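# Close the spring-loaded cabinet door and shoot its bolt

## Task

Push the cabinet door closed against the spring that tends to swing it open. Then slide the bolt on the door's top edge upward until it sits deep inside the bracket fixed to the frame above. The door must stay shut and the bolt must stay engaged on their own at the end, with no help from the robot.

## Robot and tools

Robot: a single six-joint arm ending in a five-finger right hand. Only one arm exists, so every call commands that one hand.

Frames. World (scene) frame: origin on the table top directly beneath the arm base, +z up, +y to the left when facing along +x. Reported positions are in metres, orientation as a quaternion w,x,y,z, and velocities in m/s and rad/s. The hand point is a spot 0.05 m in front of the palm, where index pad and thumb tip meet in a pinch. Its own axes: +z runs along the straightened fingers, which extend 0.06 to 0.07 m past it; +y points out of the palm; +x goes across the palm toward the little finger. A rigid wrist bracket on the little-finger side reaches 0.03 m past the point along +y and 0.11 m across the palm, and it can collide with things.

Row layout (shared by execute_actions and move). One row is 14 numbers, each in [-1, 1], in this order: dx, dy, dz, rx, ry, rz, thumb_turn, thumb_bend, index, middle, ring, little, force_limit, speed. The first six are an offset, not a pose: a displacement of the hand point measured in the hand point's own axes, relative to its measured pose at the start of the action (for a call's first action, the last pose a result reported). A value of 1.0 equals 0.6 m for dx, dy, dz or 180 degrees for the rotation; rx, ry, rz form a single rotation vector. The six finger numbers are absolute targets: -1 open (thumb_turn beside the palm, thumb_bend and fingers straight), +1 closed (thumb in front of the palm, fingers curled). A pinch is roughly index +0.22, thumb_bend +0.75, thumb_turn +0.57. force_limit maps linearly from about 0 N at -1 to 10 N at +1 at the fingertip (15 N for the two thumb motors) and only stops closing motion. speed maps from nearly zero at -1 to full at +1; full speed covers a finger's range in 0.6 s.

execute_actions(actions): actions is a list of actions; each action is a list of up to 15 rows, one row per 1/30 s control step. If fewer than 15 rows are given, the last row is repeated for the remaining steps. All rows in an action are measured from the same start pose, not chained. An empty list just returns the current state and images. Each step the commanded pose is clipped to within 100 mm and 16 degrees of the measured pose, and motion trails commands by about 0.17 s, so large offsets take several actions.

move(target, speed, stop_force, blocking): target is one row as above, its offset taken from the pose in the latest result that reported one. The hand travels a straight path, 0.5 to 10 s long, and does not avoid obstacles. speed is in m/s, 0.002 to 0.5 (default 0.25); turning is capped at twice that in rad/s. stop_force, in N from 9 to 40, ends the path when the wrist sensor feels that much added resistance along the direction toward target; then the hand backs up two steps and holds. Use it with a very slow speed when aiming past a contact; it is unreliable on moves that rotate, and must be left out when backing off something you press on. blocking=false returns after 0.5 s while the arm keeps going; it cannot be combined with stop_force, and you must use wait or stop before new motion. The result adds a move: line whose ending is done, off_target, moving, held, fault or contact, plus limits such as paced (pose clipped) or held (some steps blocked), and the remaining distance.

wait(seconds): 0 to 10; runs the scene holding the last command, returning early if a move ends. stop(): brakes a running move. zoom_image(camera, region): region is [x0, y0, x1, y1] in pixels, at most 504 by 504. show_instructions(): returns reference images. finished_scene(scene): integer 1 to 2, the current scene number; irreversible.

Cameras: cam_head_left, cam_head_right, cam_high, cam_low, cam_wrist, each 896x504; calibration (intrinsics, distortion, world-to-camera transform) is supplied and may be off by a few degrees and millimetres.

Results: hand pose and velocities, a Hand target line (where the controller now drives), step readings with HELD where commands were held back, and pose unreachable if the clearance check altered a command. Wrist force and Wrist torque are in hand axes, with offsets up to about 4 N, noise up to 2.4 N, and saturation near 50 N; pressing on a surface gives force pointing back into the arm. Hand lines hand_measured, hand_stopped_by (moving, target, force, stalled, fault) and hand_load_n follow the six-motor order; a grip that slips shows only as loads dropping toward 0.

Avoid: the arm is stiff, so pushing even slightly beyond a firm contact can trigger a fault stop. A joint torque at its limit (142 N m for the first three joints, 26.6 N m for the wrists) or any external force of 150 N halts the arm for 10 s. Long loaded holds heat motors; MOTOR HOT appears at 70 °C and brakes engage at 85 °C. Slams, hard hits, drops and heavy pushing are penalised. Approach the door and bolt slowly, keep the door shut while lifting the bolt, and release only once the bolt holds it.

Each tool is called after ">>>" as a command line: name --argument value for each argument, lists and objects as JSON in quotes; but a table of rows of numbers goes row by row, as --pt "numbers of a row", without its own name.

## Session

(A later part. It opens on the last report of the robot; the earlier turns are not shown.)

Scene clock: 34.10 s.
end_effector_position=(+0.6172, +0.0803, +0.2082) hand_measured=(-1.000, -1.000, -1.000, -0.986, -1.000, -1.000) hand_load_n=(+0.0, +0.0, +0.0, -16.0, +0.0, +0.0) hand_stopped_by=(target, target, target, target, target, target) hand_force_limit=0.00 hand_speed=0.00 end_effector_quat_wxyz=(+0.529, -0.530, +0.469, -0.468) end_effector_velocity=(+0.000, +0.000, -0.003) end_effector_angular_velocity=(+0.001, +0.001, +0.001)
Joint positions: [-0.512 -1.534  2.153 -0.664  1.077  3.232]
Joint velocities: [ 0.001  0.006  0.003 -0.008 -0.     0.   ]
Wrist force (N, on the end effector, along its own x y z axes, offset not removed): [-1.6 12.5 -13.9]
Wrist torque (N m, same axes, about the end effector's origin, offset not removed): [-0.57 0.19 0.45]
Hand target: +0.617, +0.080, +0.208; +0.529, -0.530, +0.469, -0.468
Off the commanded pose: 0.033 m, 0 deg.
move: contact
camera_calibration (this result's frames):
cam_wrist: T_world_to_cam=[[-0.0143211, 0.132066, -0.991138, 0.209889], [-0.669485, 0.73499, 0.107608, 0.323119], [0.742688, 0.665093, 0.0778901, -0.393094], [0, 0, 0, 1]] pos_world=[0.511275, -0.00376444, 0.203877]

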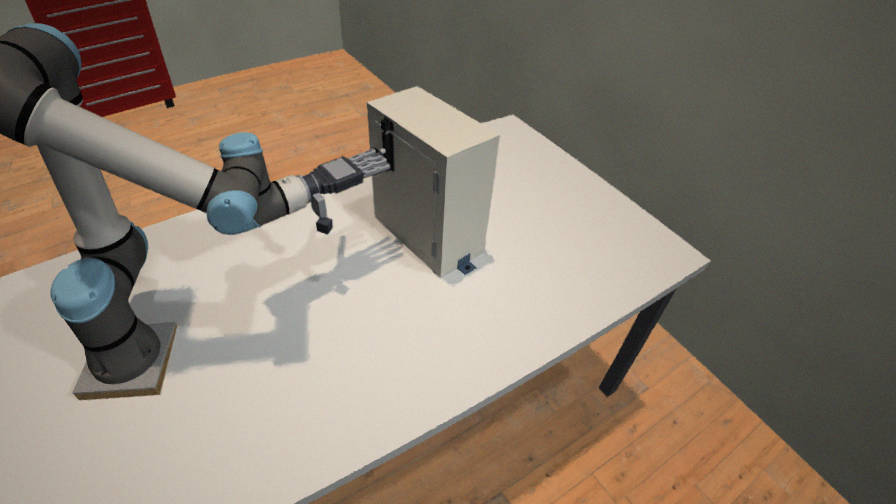

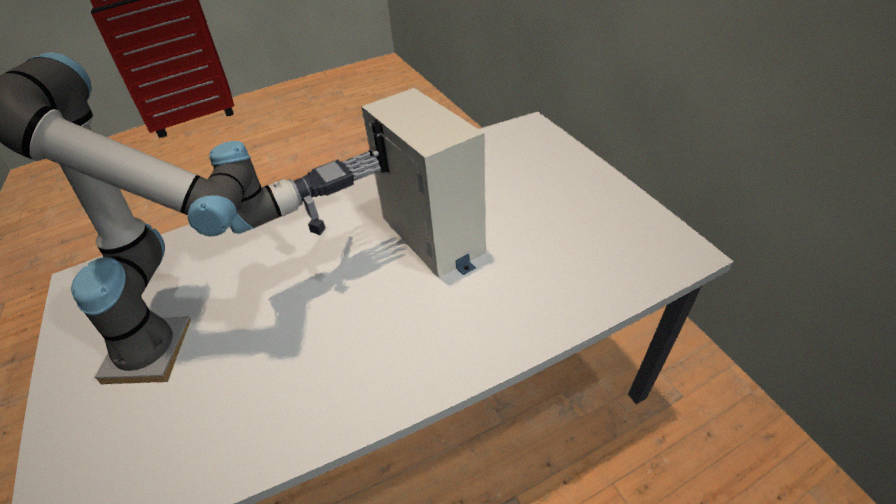

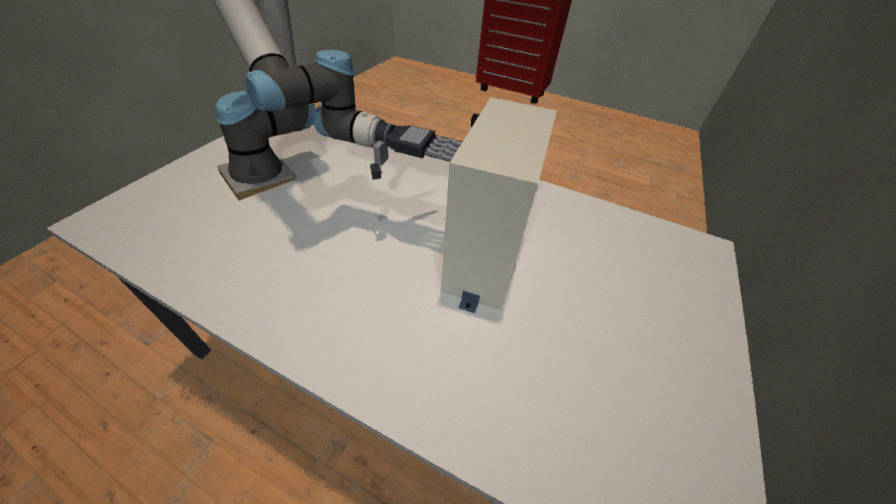

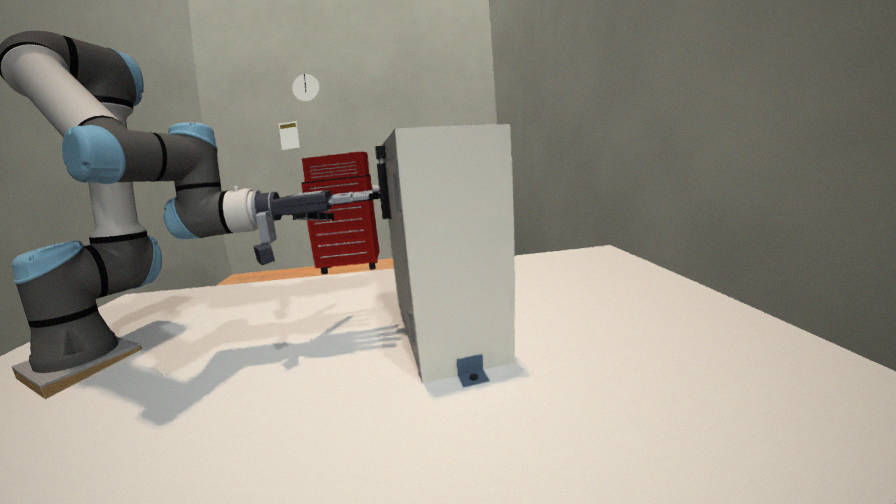

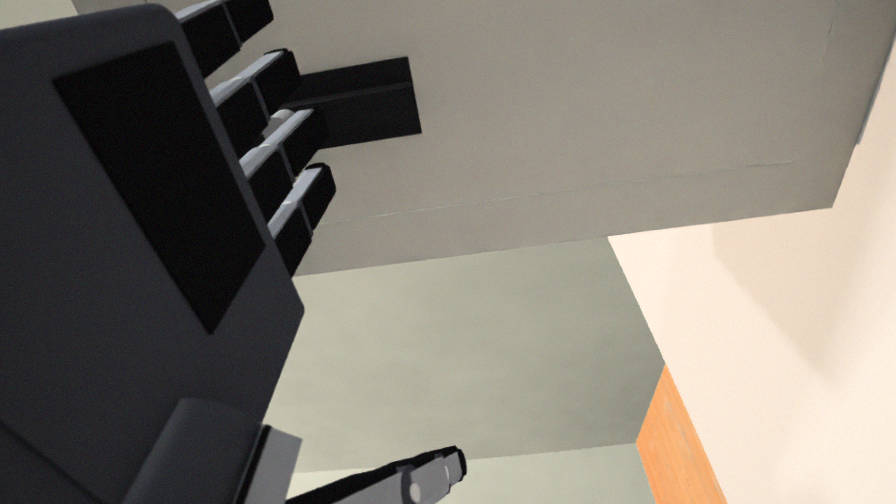

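>>> move --target '[0,0.005,0,0,0,0,-1,-1,-1,-1,-1,-1,0,0]' --speed 0.01

>>> move --target '[0,0,0.012,0,0,0,-1,-1,-1,-1,-1,-1,0,0]' --speed 0.004 --stop_force 13

>>> move --target '[0,-0.06,0,0,0,0,-1,-1,-1,-1,-1,-1,0,0]' --speed 0.012 --stop_force 20

>>> zoom_image --camera "cam_head_left" --region '[320, 90, 420, 200]'

Scene clock: 39.00 s.
end_effector_position=(+0.6172, +0.0803, +0.2053) hand_measured=(-1.000, -1.000, -1.000, -0.990, -1.000, -1.000) hand_load_n=(+0.0, +0.0, +0.0, +0.5, +0.0, +0.0) hand_stopped_by=(target, target, target, target, target, target) hand_force_limit=0.00 hand_speed=0.00 end_effector_quat_wxyz=(+0.529, -0.530, +0.468, -0.468) end_effector_velocity=(-0.001, +0.000, -0.002) end_effector_angular_velocity=(+0.001, +0.003, +0.000)
Joint positions: [-0.511 -1.529  2.157 -0.673  1.077  3.232]
Joint velocities: [ 0.     0.002  0.002 -0.    -0.     0.   ]
Wrist force (N, on the end effector, along its own x y z axes, offset not removed): [-3.7 -1.1 -20.3]
Wrist torque (N m, same axes, about the end effector's origin, offset not removed): [1.28 0.34 0.06]
Hand target: +0.617, +0.080, +0.205; +0.529, -0.530, +0.469, -0.468
Off the commanded pose: 0.000 m, 0 deg.
move: done
camera_calibration (this result's frames):
cam_wrist: T_world_to_cam=[[-0.0142412, 0.132031, -0.991143, 0.206955], [-0.669504, 0.734985, 0.107528, 0.323465], [0.742672, 0.665105, 0.0779281, -0.392874], [0, 0, 0, 1]] pos_world=[0.511285, -0.00376429, 0.200957]

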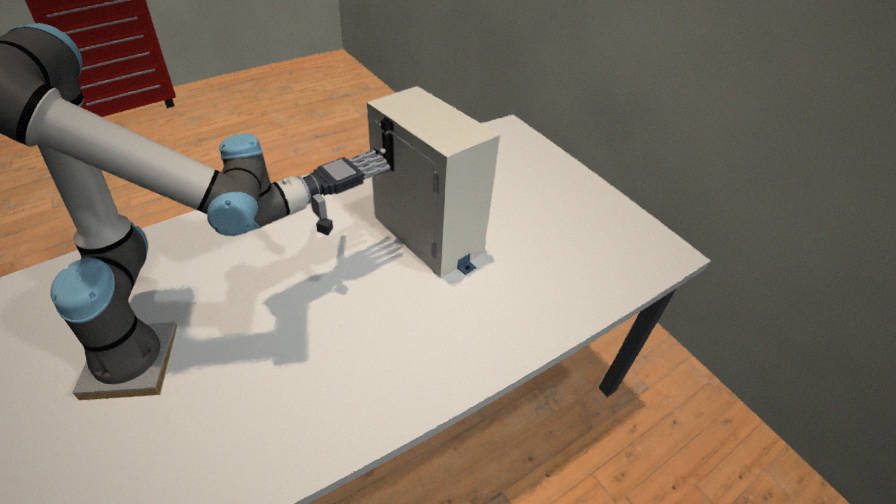

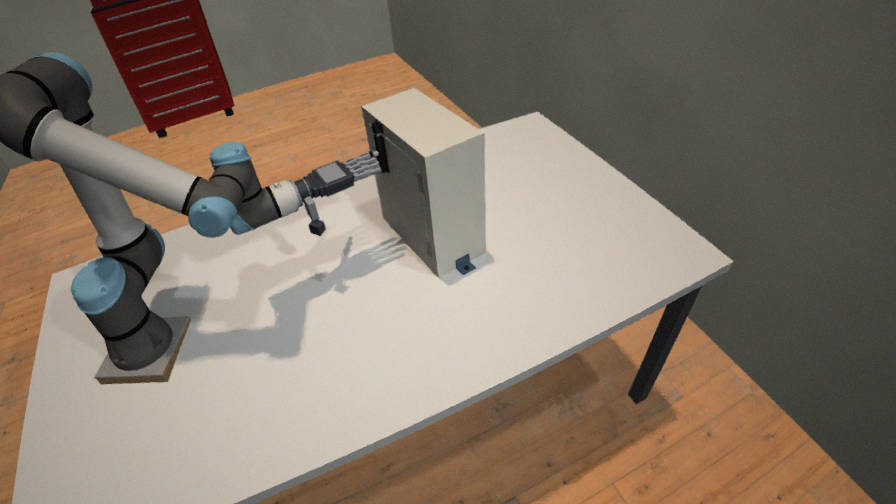

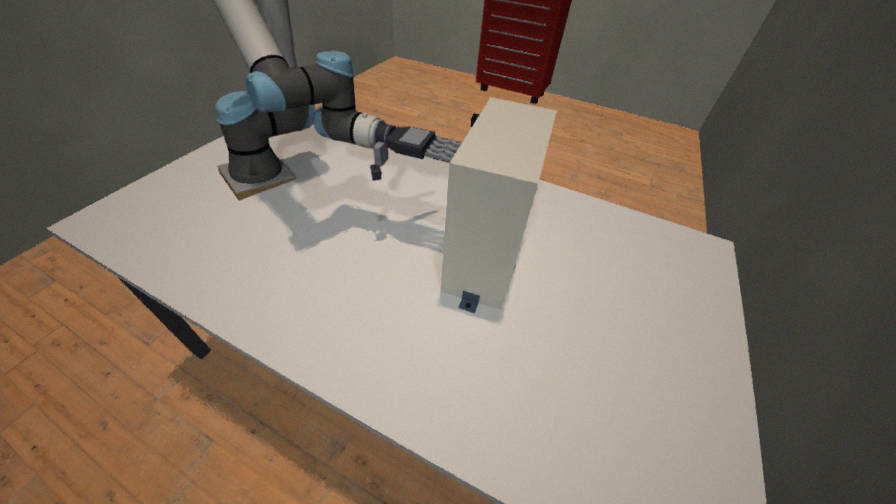

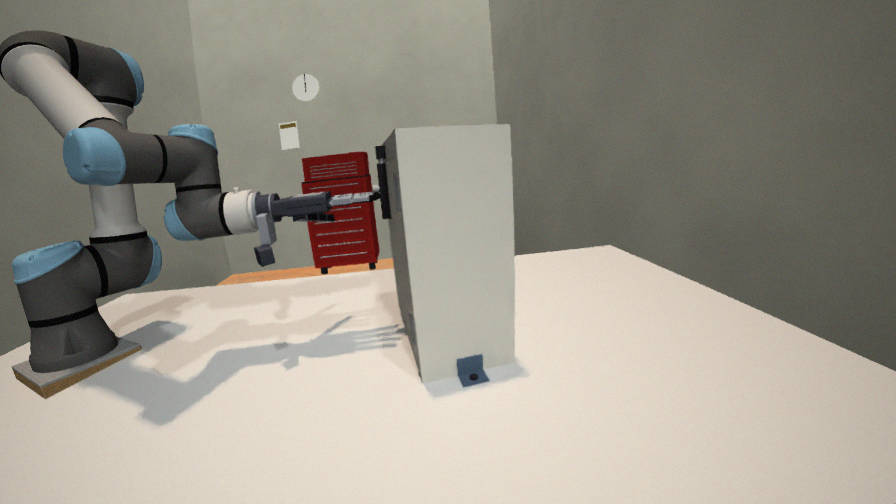

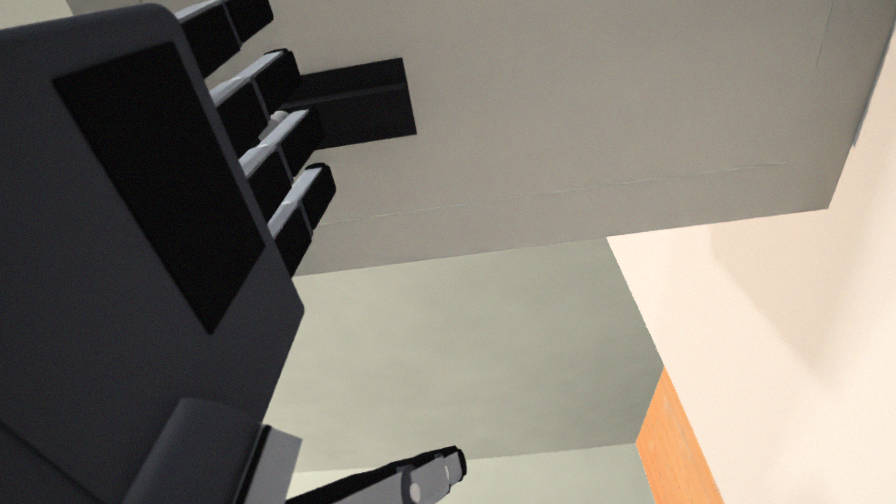

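Scene clock: 39.97 s.
end_effector_position=(+0.6196, +0.0807, +0.2051) hand_measured=(-1.000, -1.000, -1.000, -0.990, -1.000, -1.000) hand_load_n=(+0.0, +0.0, +0.0, +2.0, +0.0, +0.0) hand_stopped_by=(target, target, target, target, target, target) hand_force_limit=0.00 hand_speed=0.00 end_effector_quat_wxyz=(+0.529, -0.530, +0.469, -0.468) end_effector_velocity=(-0.001, +0.000, +0.001) end_effector_angular_velocity=(+0.000, -0.001, -0.001)
Joint positions: [-0.508 -1.523  2.151 -0.672  1.081  3.232]
Joint velocities: [-0.001 -0.003  0.003 -0.    -0.     0.001]
Wrist force (N, on the end effector, along its own x y z axes, offset not removed): [-4.4 -5.3 -37.1]
Wrist torque (N m, same axes, about the end effector's origin, offset not removed): [1.89 0.53 -0.15]
Hand target: +0.619, +0.081, +0.205; +0.529, -0.530, +0.468, -0.468
Off the commanded pose: 0.005 m, 0 deg.
move: contact
camera_calibration (this result's frames):
cam_wrist: T_world_to_cam=[[-0.0144765, 0.132143, -0.991125, 0.206959], [-0.669402, 0.735041, 0.107778, 0.324711], [0.742759, 0.665021, 0.0778162, -0.394931], [0, 0, 0, 1]] pos_world=[0.513697, -0.00338612, 0.200857]

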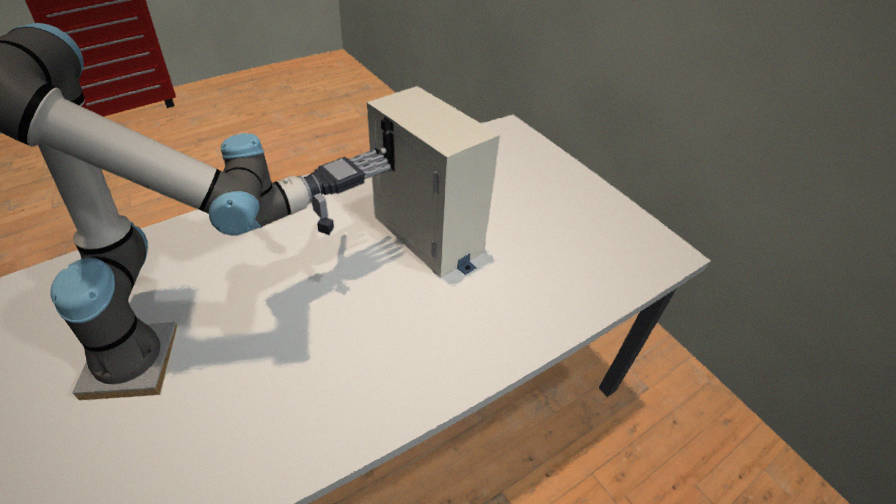

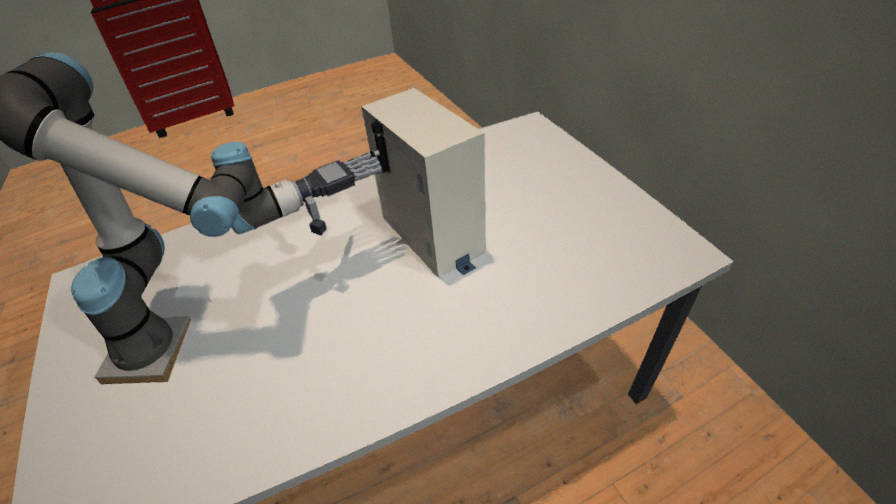

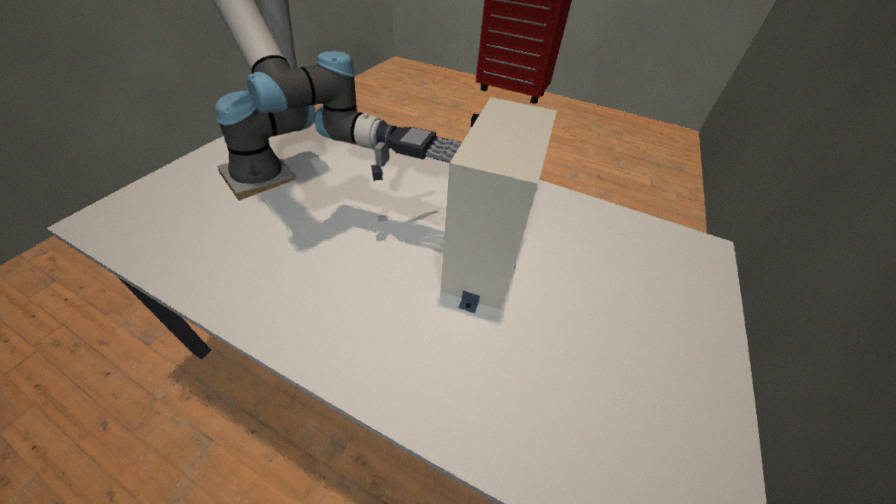

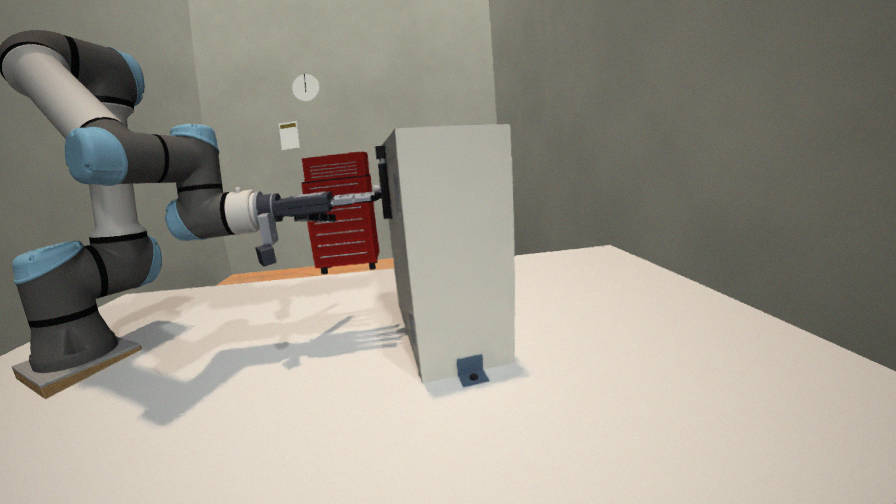

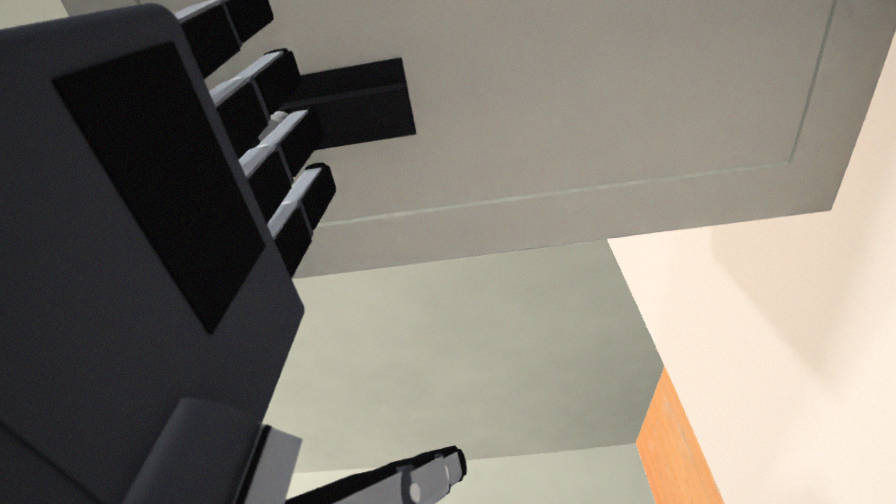

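Scene clock: 41.83 s.
end_effector_position=(+0.6197, +0.0806, +0.2228) hand_measured=(-1.000, -1.000, -1.000, -0.980, -1.000, -1.000) hand_load_n=(+0.0, +0.0, +0.0, -17.5, +0.0, +0.0) hand_stopped_by=(target, target, target, target, target, target) hand_force_limit=0.00 hand_speed=0.00 end_effector_quat_wxyz=(+0.529, -0.530, +0.468, -0.469) end_effector_velocity=(+0.000, -0.000, -0.002) end_effector_angular_velocity=(-0.001, +0.000, +0.000)
Joint positions: [-0.512 -1.552  2.127 -0.62   1.077  3.232]
Joint velocities: [ 0.     0.004  0.003 -0.007  0.    -0.001]
Wrist force (N, on the end effector, along its own x y z axes, offset not removed): [-2.9 13.7 -30.2]
Wrist torque (N m, same axes, about the end effector's origin, offset not removed): [0.56 0.84 0.47]
Hand target: +0.620, +0.081, +0.222; +0.529, -0.530, +0.469, -0.468
Off the commanded pose: 0.018 m, 0 deg.
move: contact
camera_calibration (this result's frames):
cam_wrist: T_world_to_cam=[[-0.0141222, 0.132007, -0.991148, 0.224258], [-0.669455, 0.735043, 0.107436, 0.323035], [0.742719, 0.665046, 0.0779921, -0.396322], [0, 0, 0, 1]] pos_world=[0.513781, -0.00347575, 0.218477]

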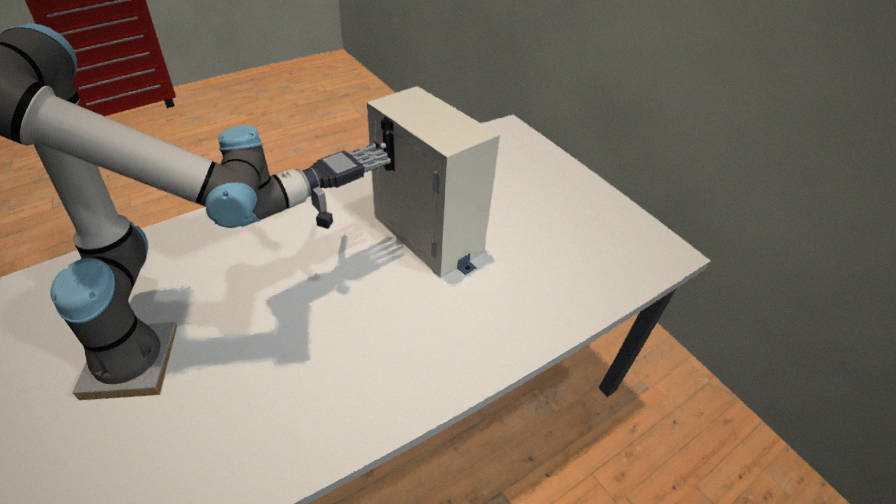

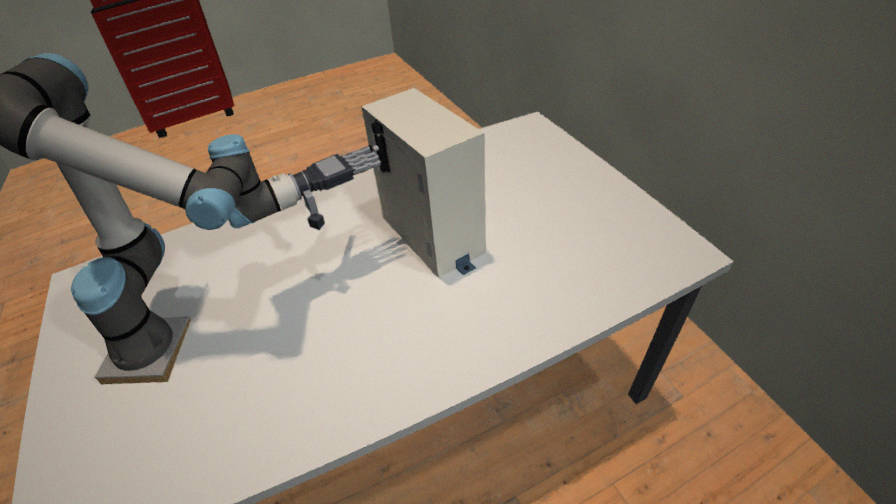

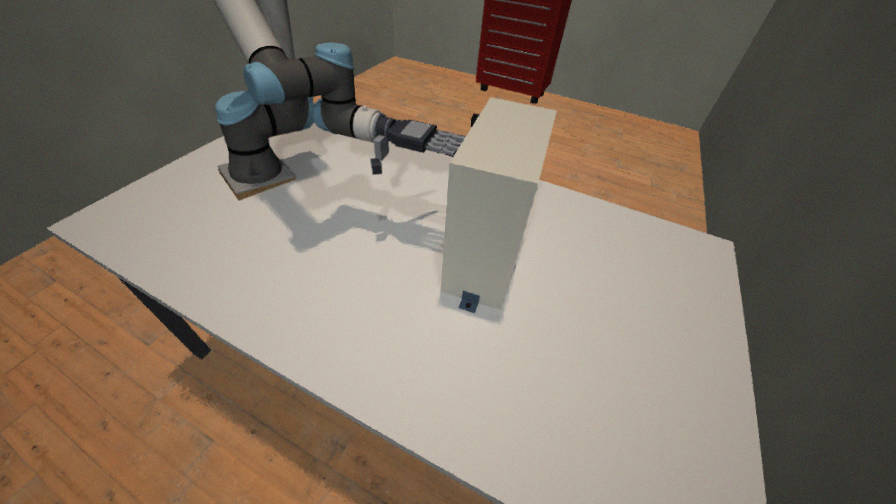

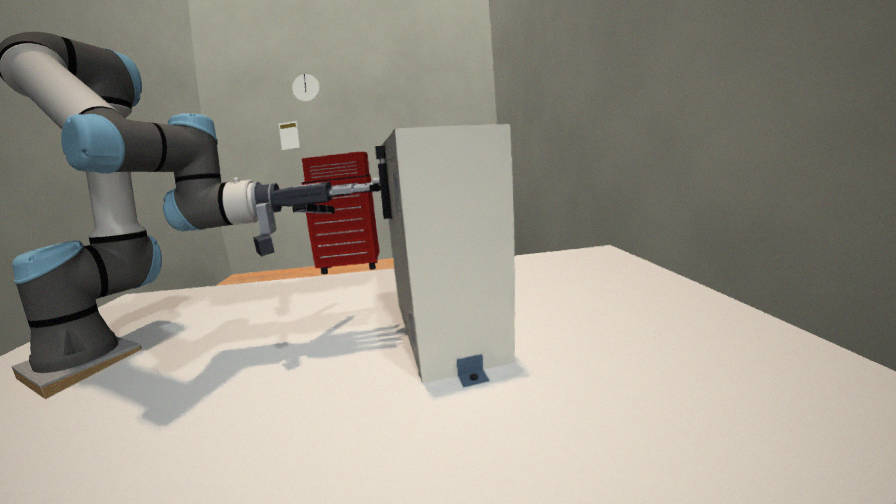

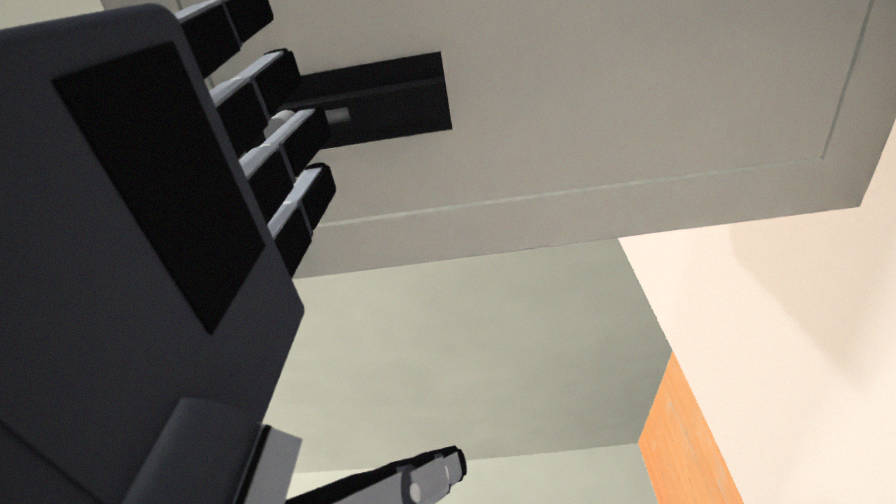

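Region (320, 90, 420, 200) of cam_head_left's 896x504 image, scaled by 4.582, with more detail than that image has; it fills the left 458 columns of this view, and the rest is white.

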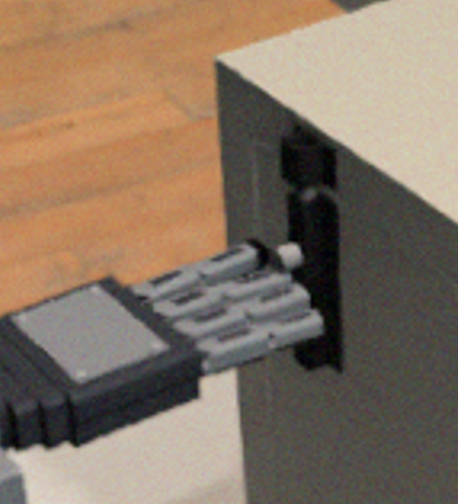

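>>> move --target '[0,0.015,-0.06,0,0,0,-1,-1,-1,-1,-1,-1,0,0]' --speed 0.05

>>> zoom_image --camera "cam_head_left" --region '[320, 90, 420, 200]'

Scene clock: 46.37 s.
end_effector_position=(+0.5841, +0.0761, +0.2139) hand_measured=(-1.000, -1.000, -1.000, -0.984, -1.000, -1.000) hand_load_n=(+0.0, +0.0, +0.0, +0.0, +0.0, +0.0) hand_stopped_by=(target, target, target, target, target, target) hand_force_limit=0.00 hand_speed=0.00 end_effector_quat_wxyz=(+0.529, -0.530, +0.468, -0.469) end_effector_velocity=(-0.001, -0.000, -0.000) end_effector_angular_velocity=(-0.001, -0.000, -0.000)
Joint positions: [-0.565 -1.627  2.232 -0.651  1.023  3.235]
Joint velocities: [-0.003 -0.004  0.004 -0.    -0.003 -0.001]
Wrist force (N, on the end effector, along its own x y z axes, offset not removed): [-1.0 0.5 -1.0]
Wrist torque (N m, same axes, about the end effector's origin, offset not removed): [0.24 0.04 0.18]
Hand target: +0.584, +0.076, +0.214; +0.529, -0.530, +0.468, -0.469
Off the commanded pose: 0.000 m, 0 deg.
move: done
camera_calibration (this result's frames):
cam_wrist: T_world_to_cam=[[-0.0141902, 0.131834, -0.99117, 0.21556], [-0.669437, 0.735071, 0.107355, 0.30341], [0.742733, 0.665049, 0.0778239, -0.366174], [0, 0, 0, 1]] pos_world=[0.478142, -0.00792273, 0.209582]

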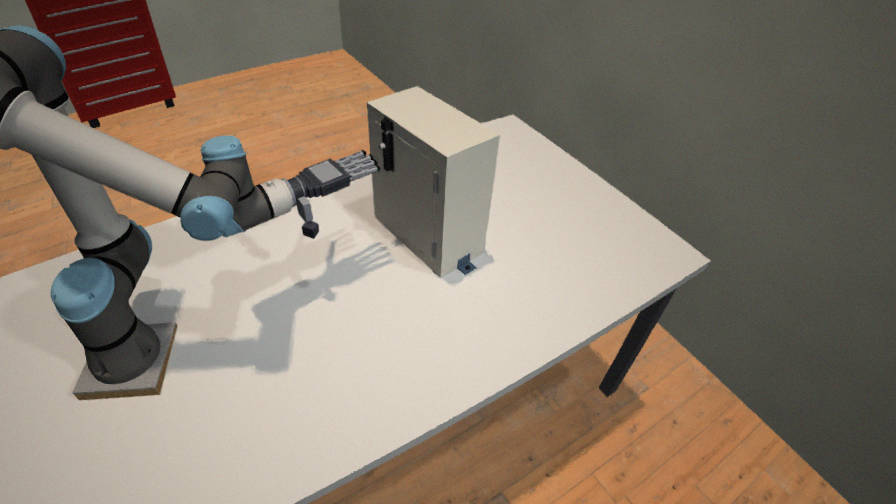

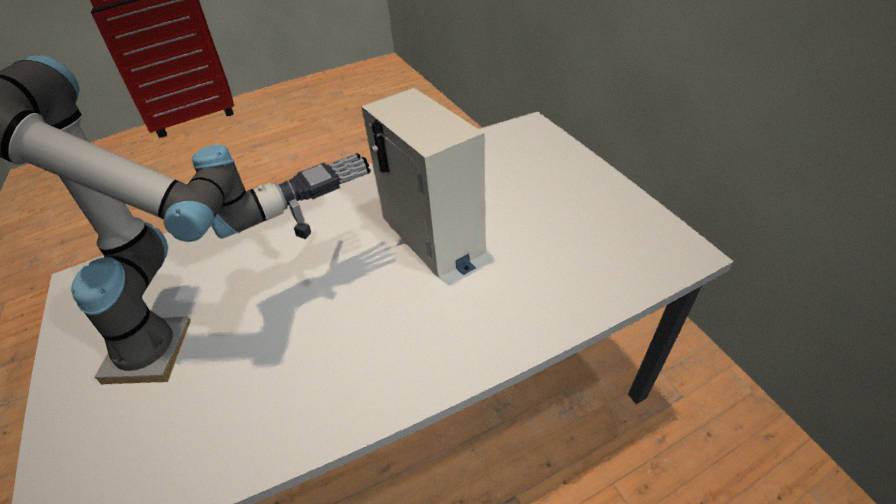

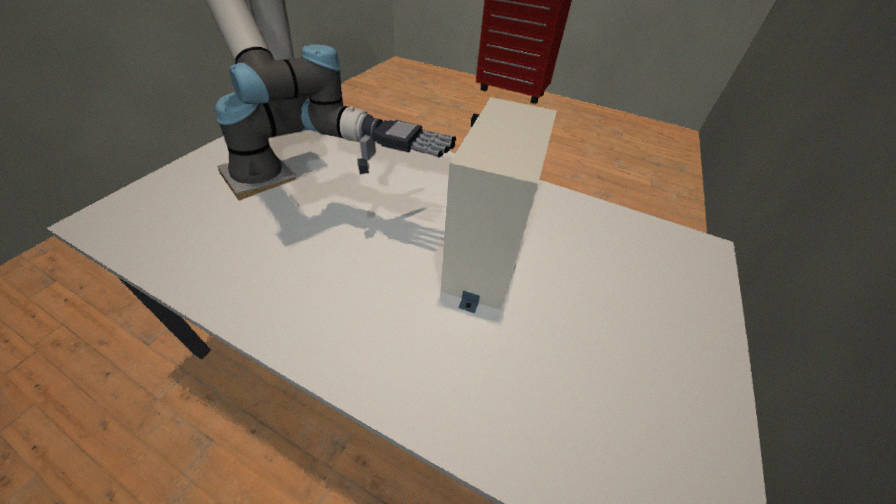

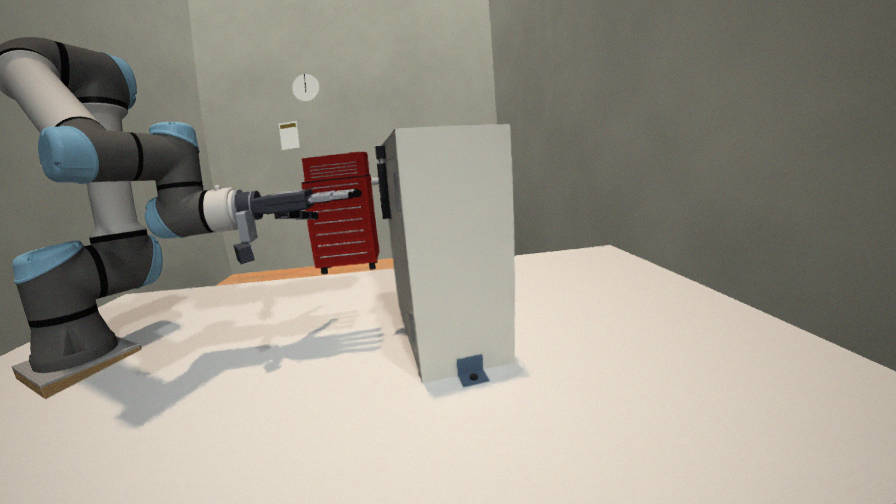

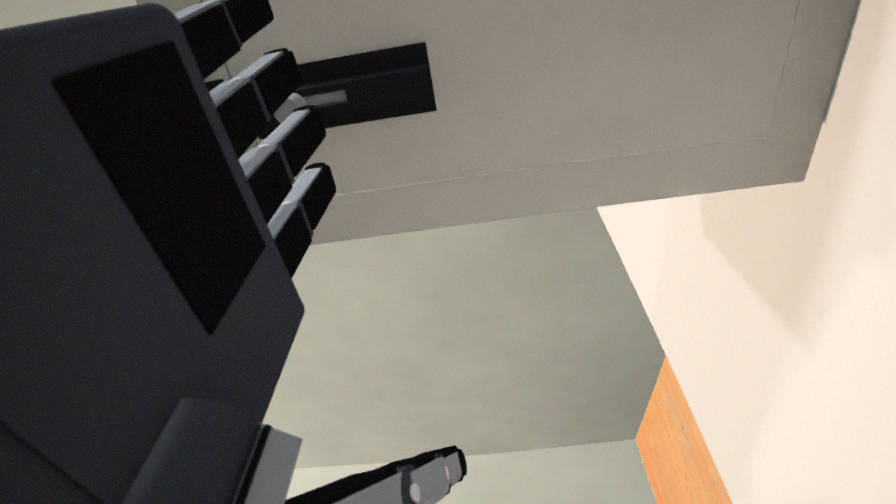

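Region (320, 90, 420, 200) of cam_head_left's 896x504 image, scaled by 4.582, with more detail than that image has; it fills the left 458 columns of this view, and the rest is white.

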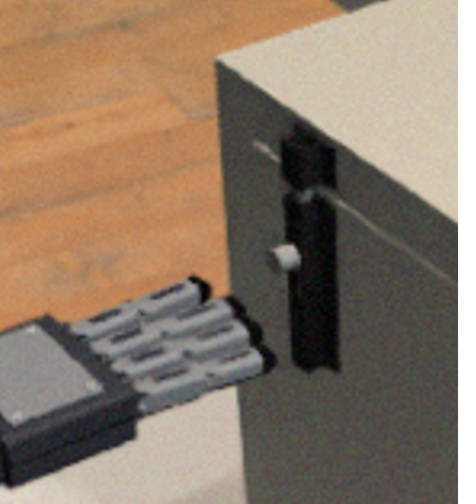

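>>> finished_scene --scene 2

The scene is finished: the task was done.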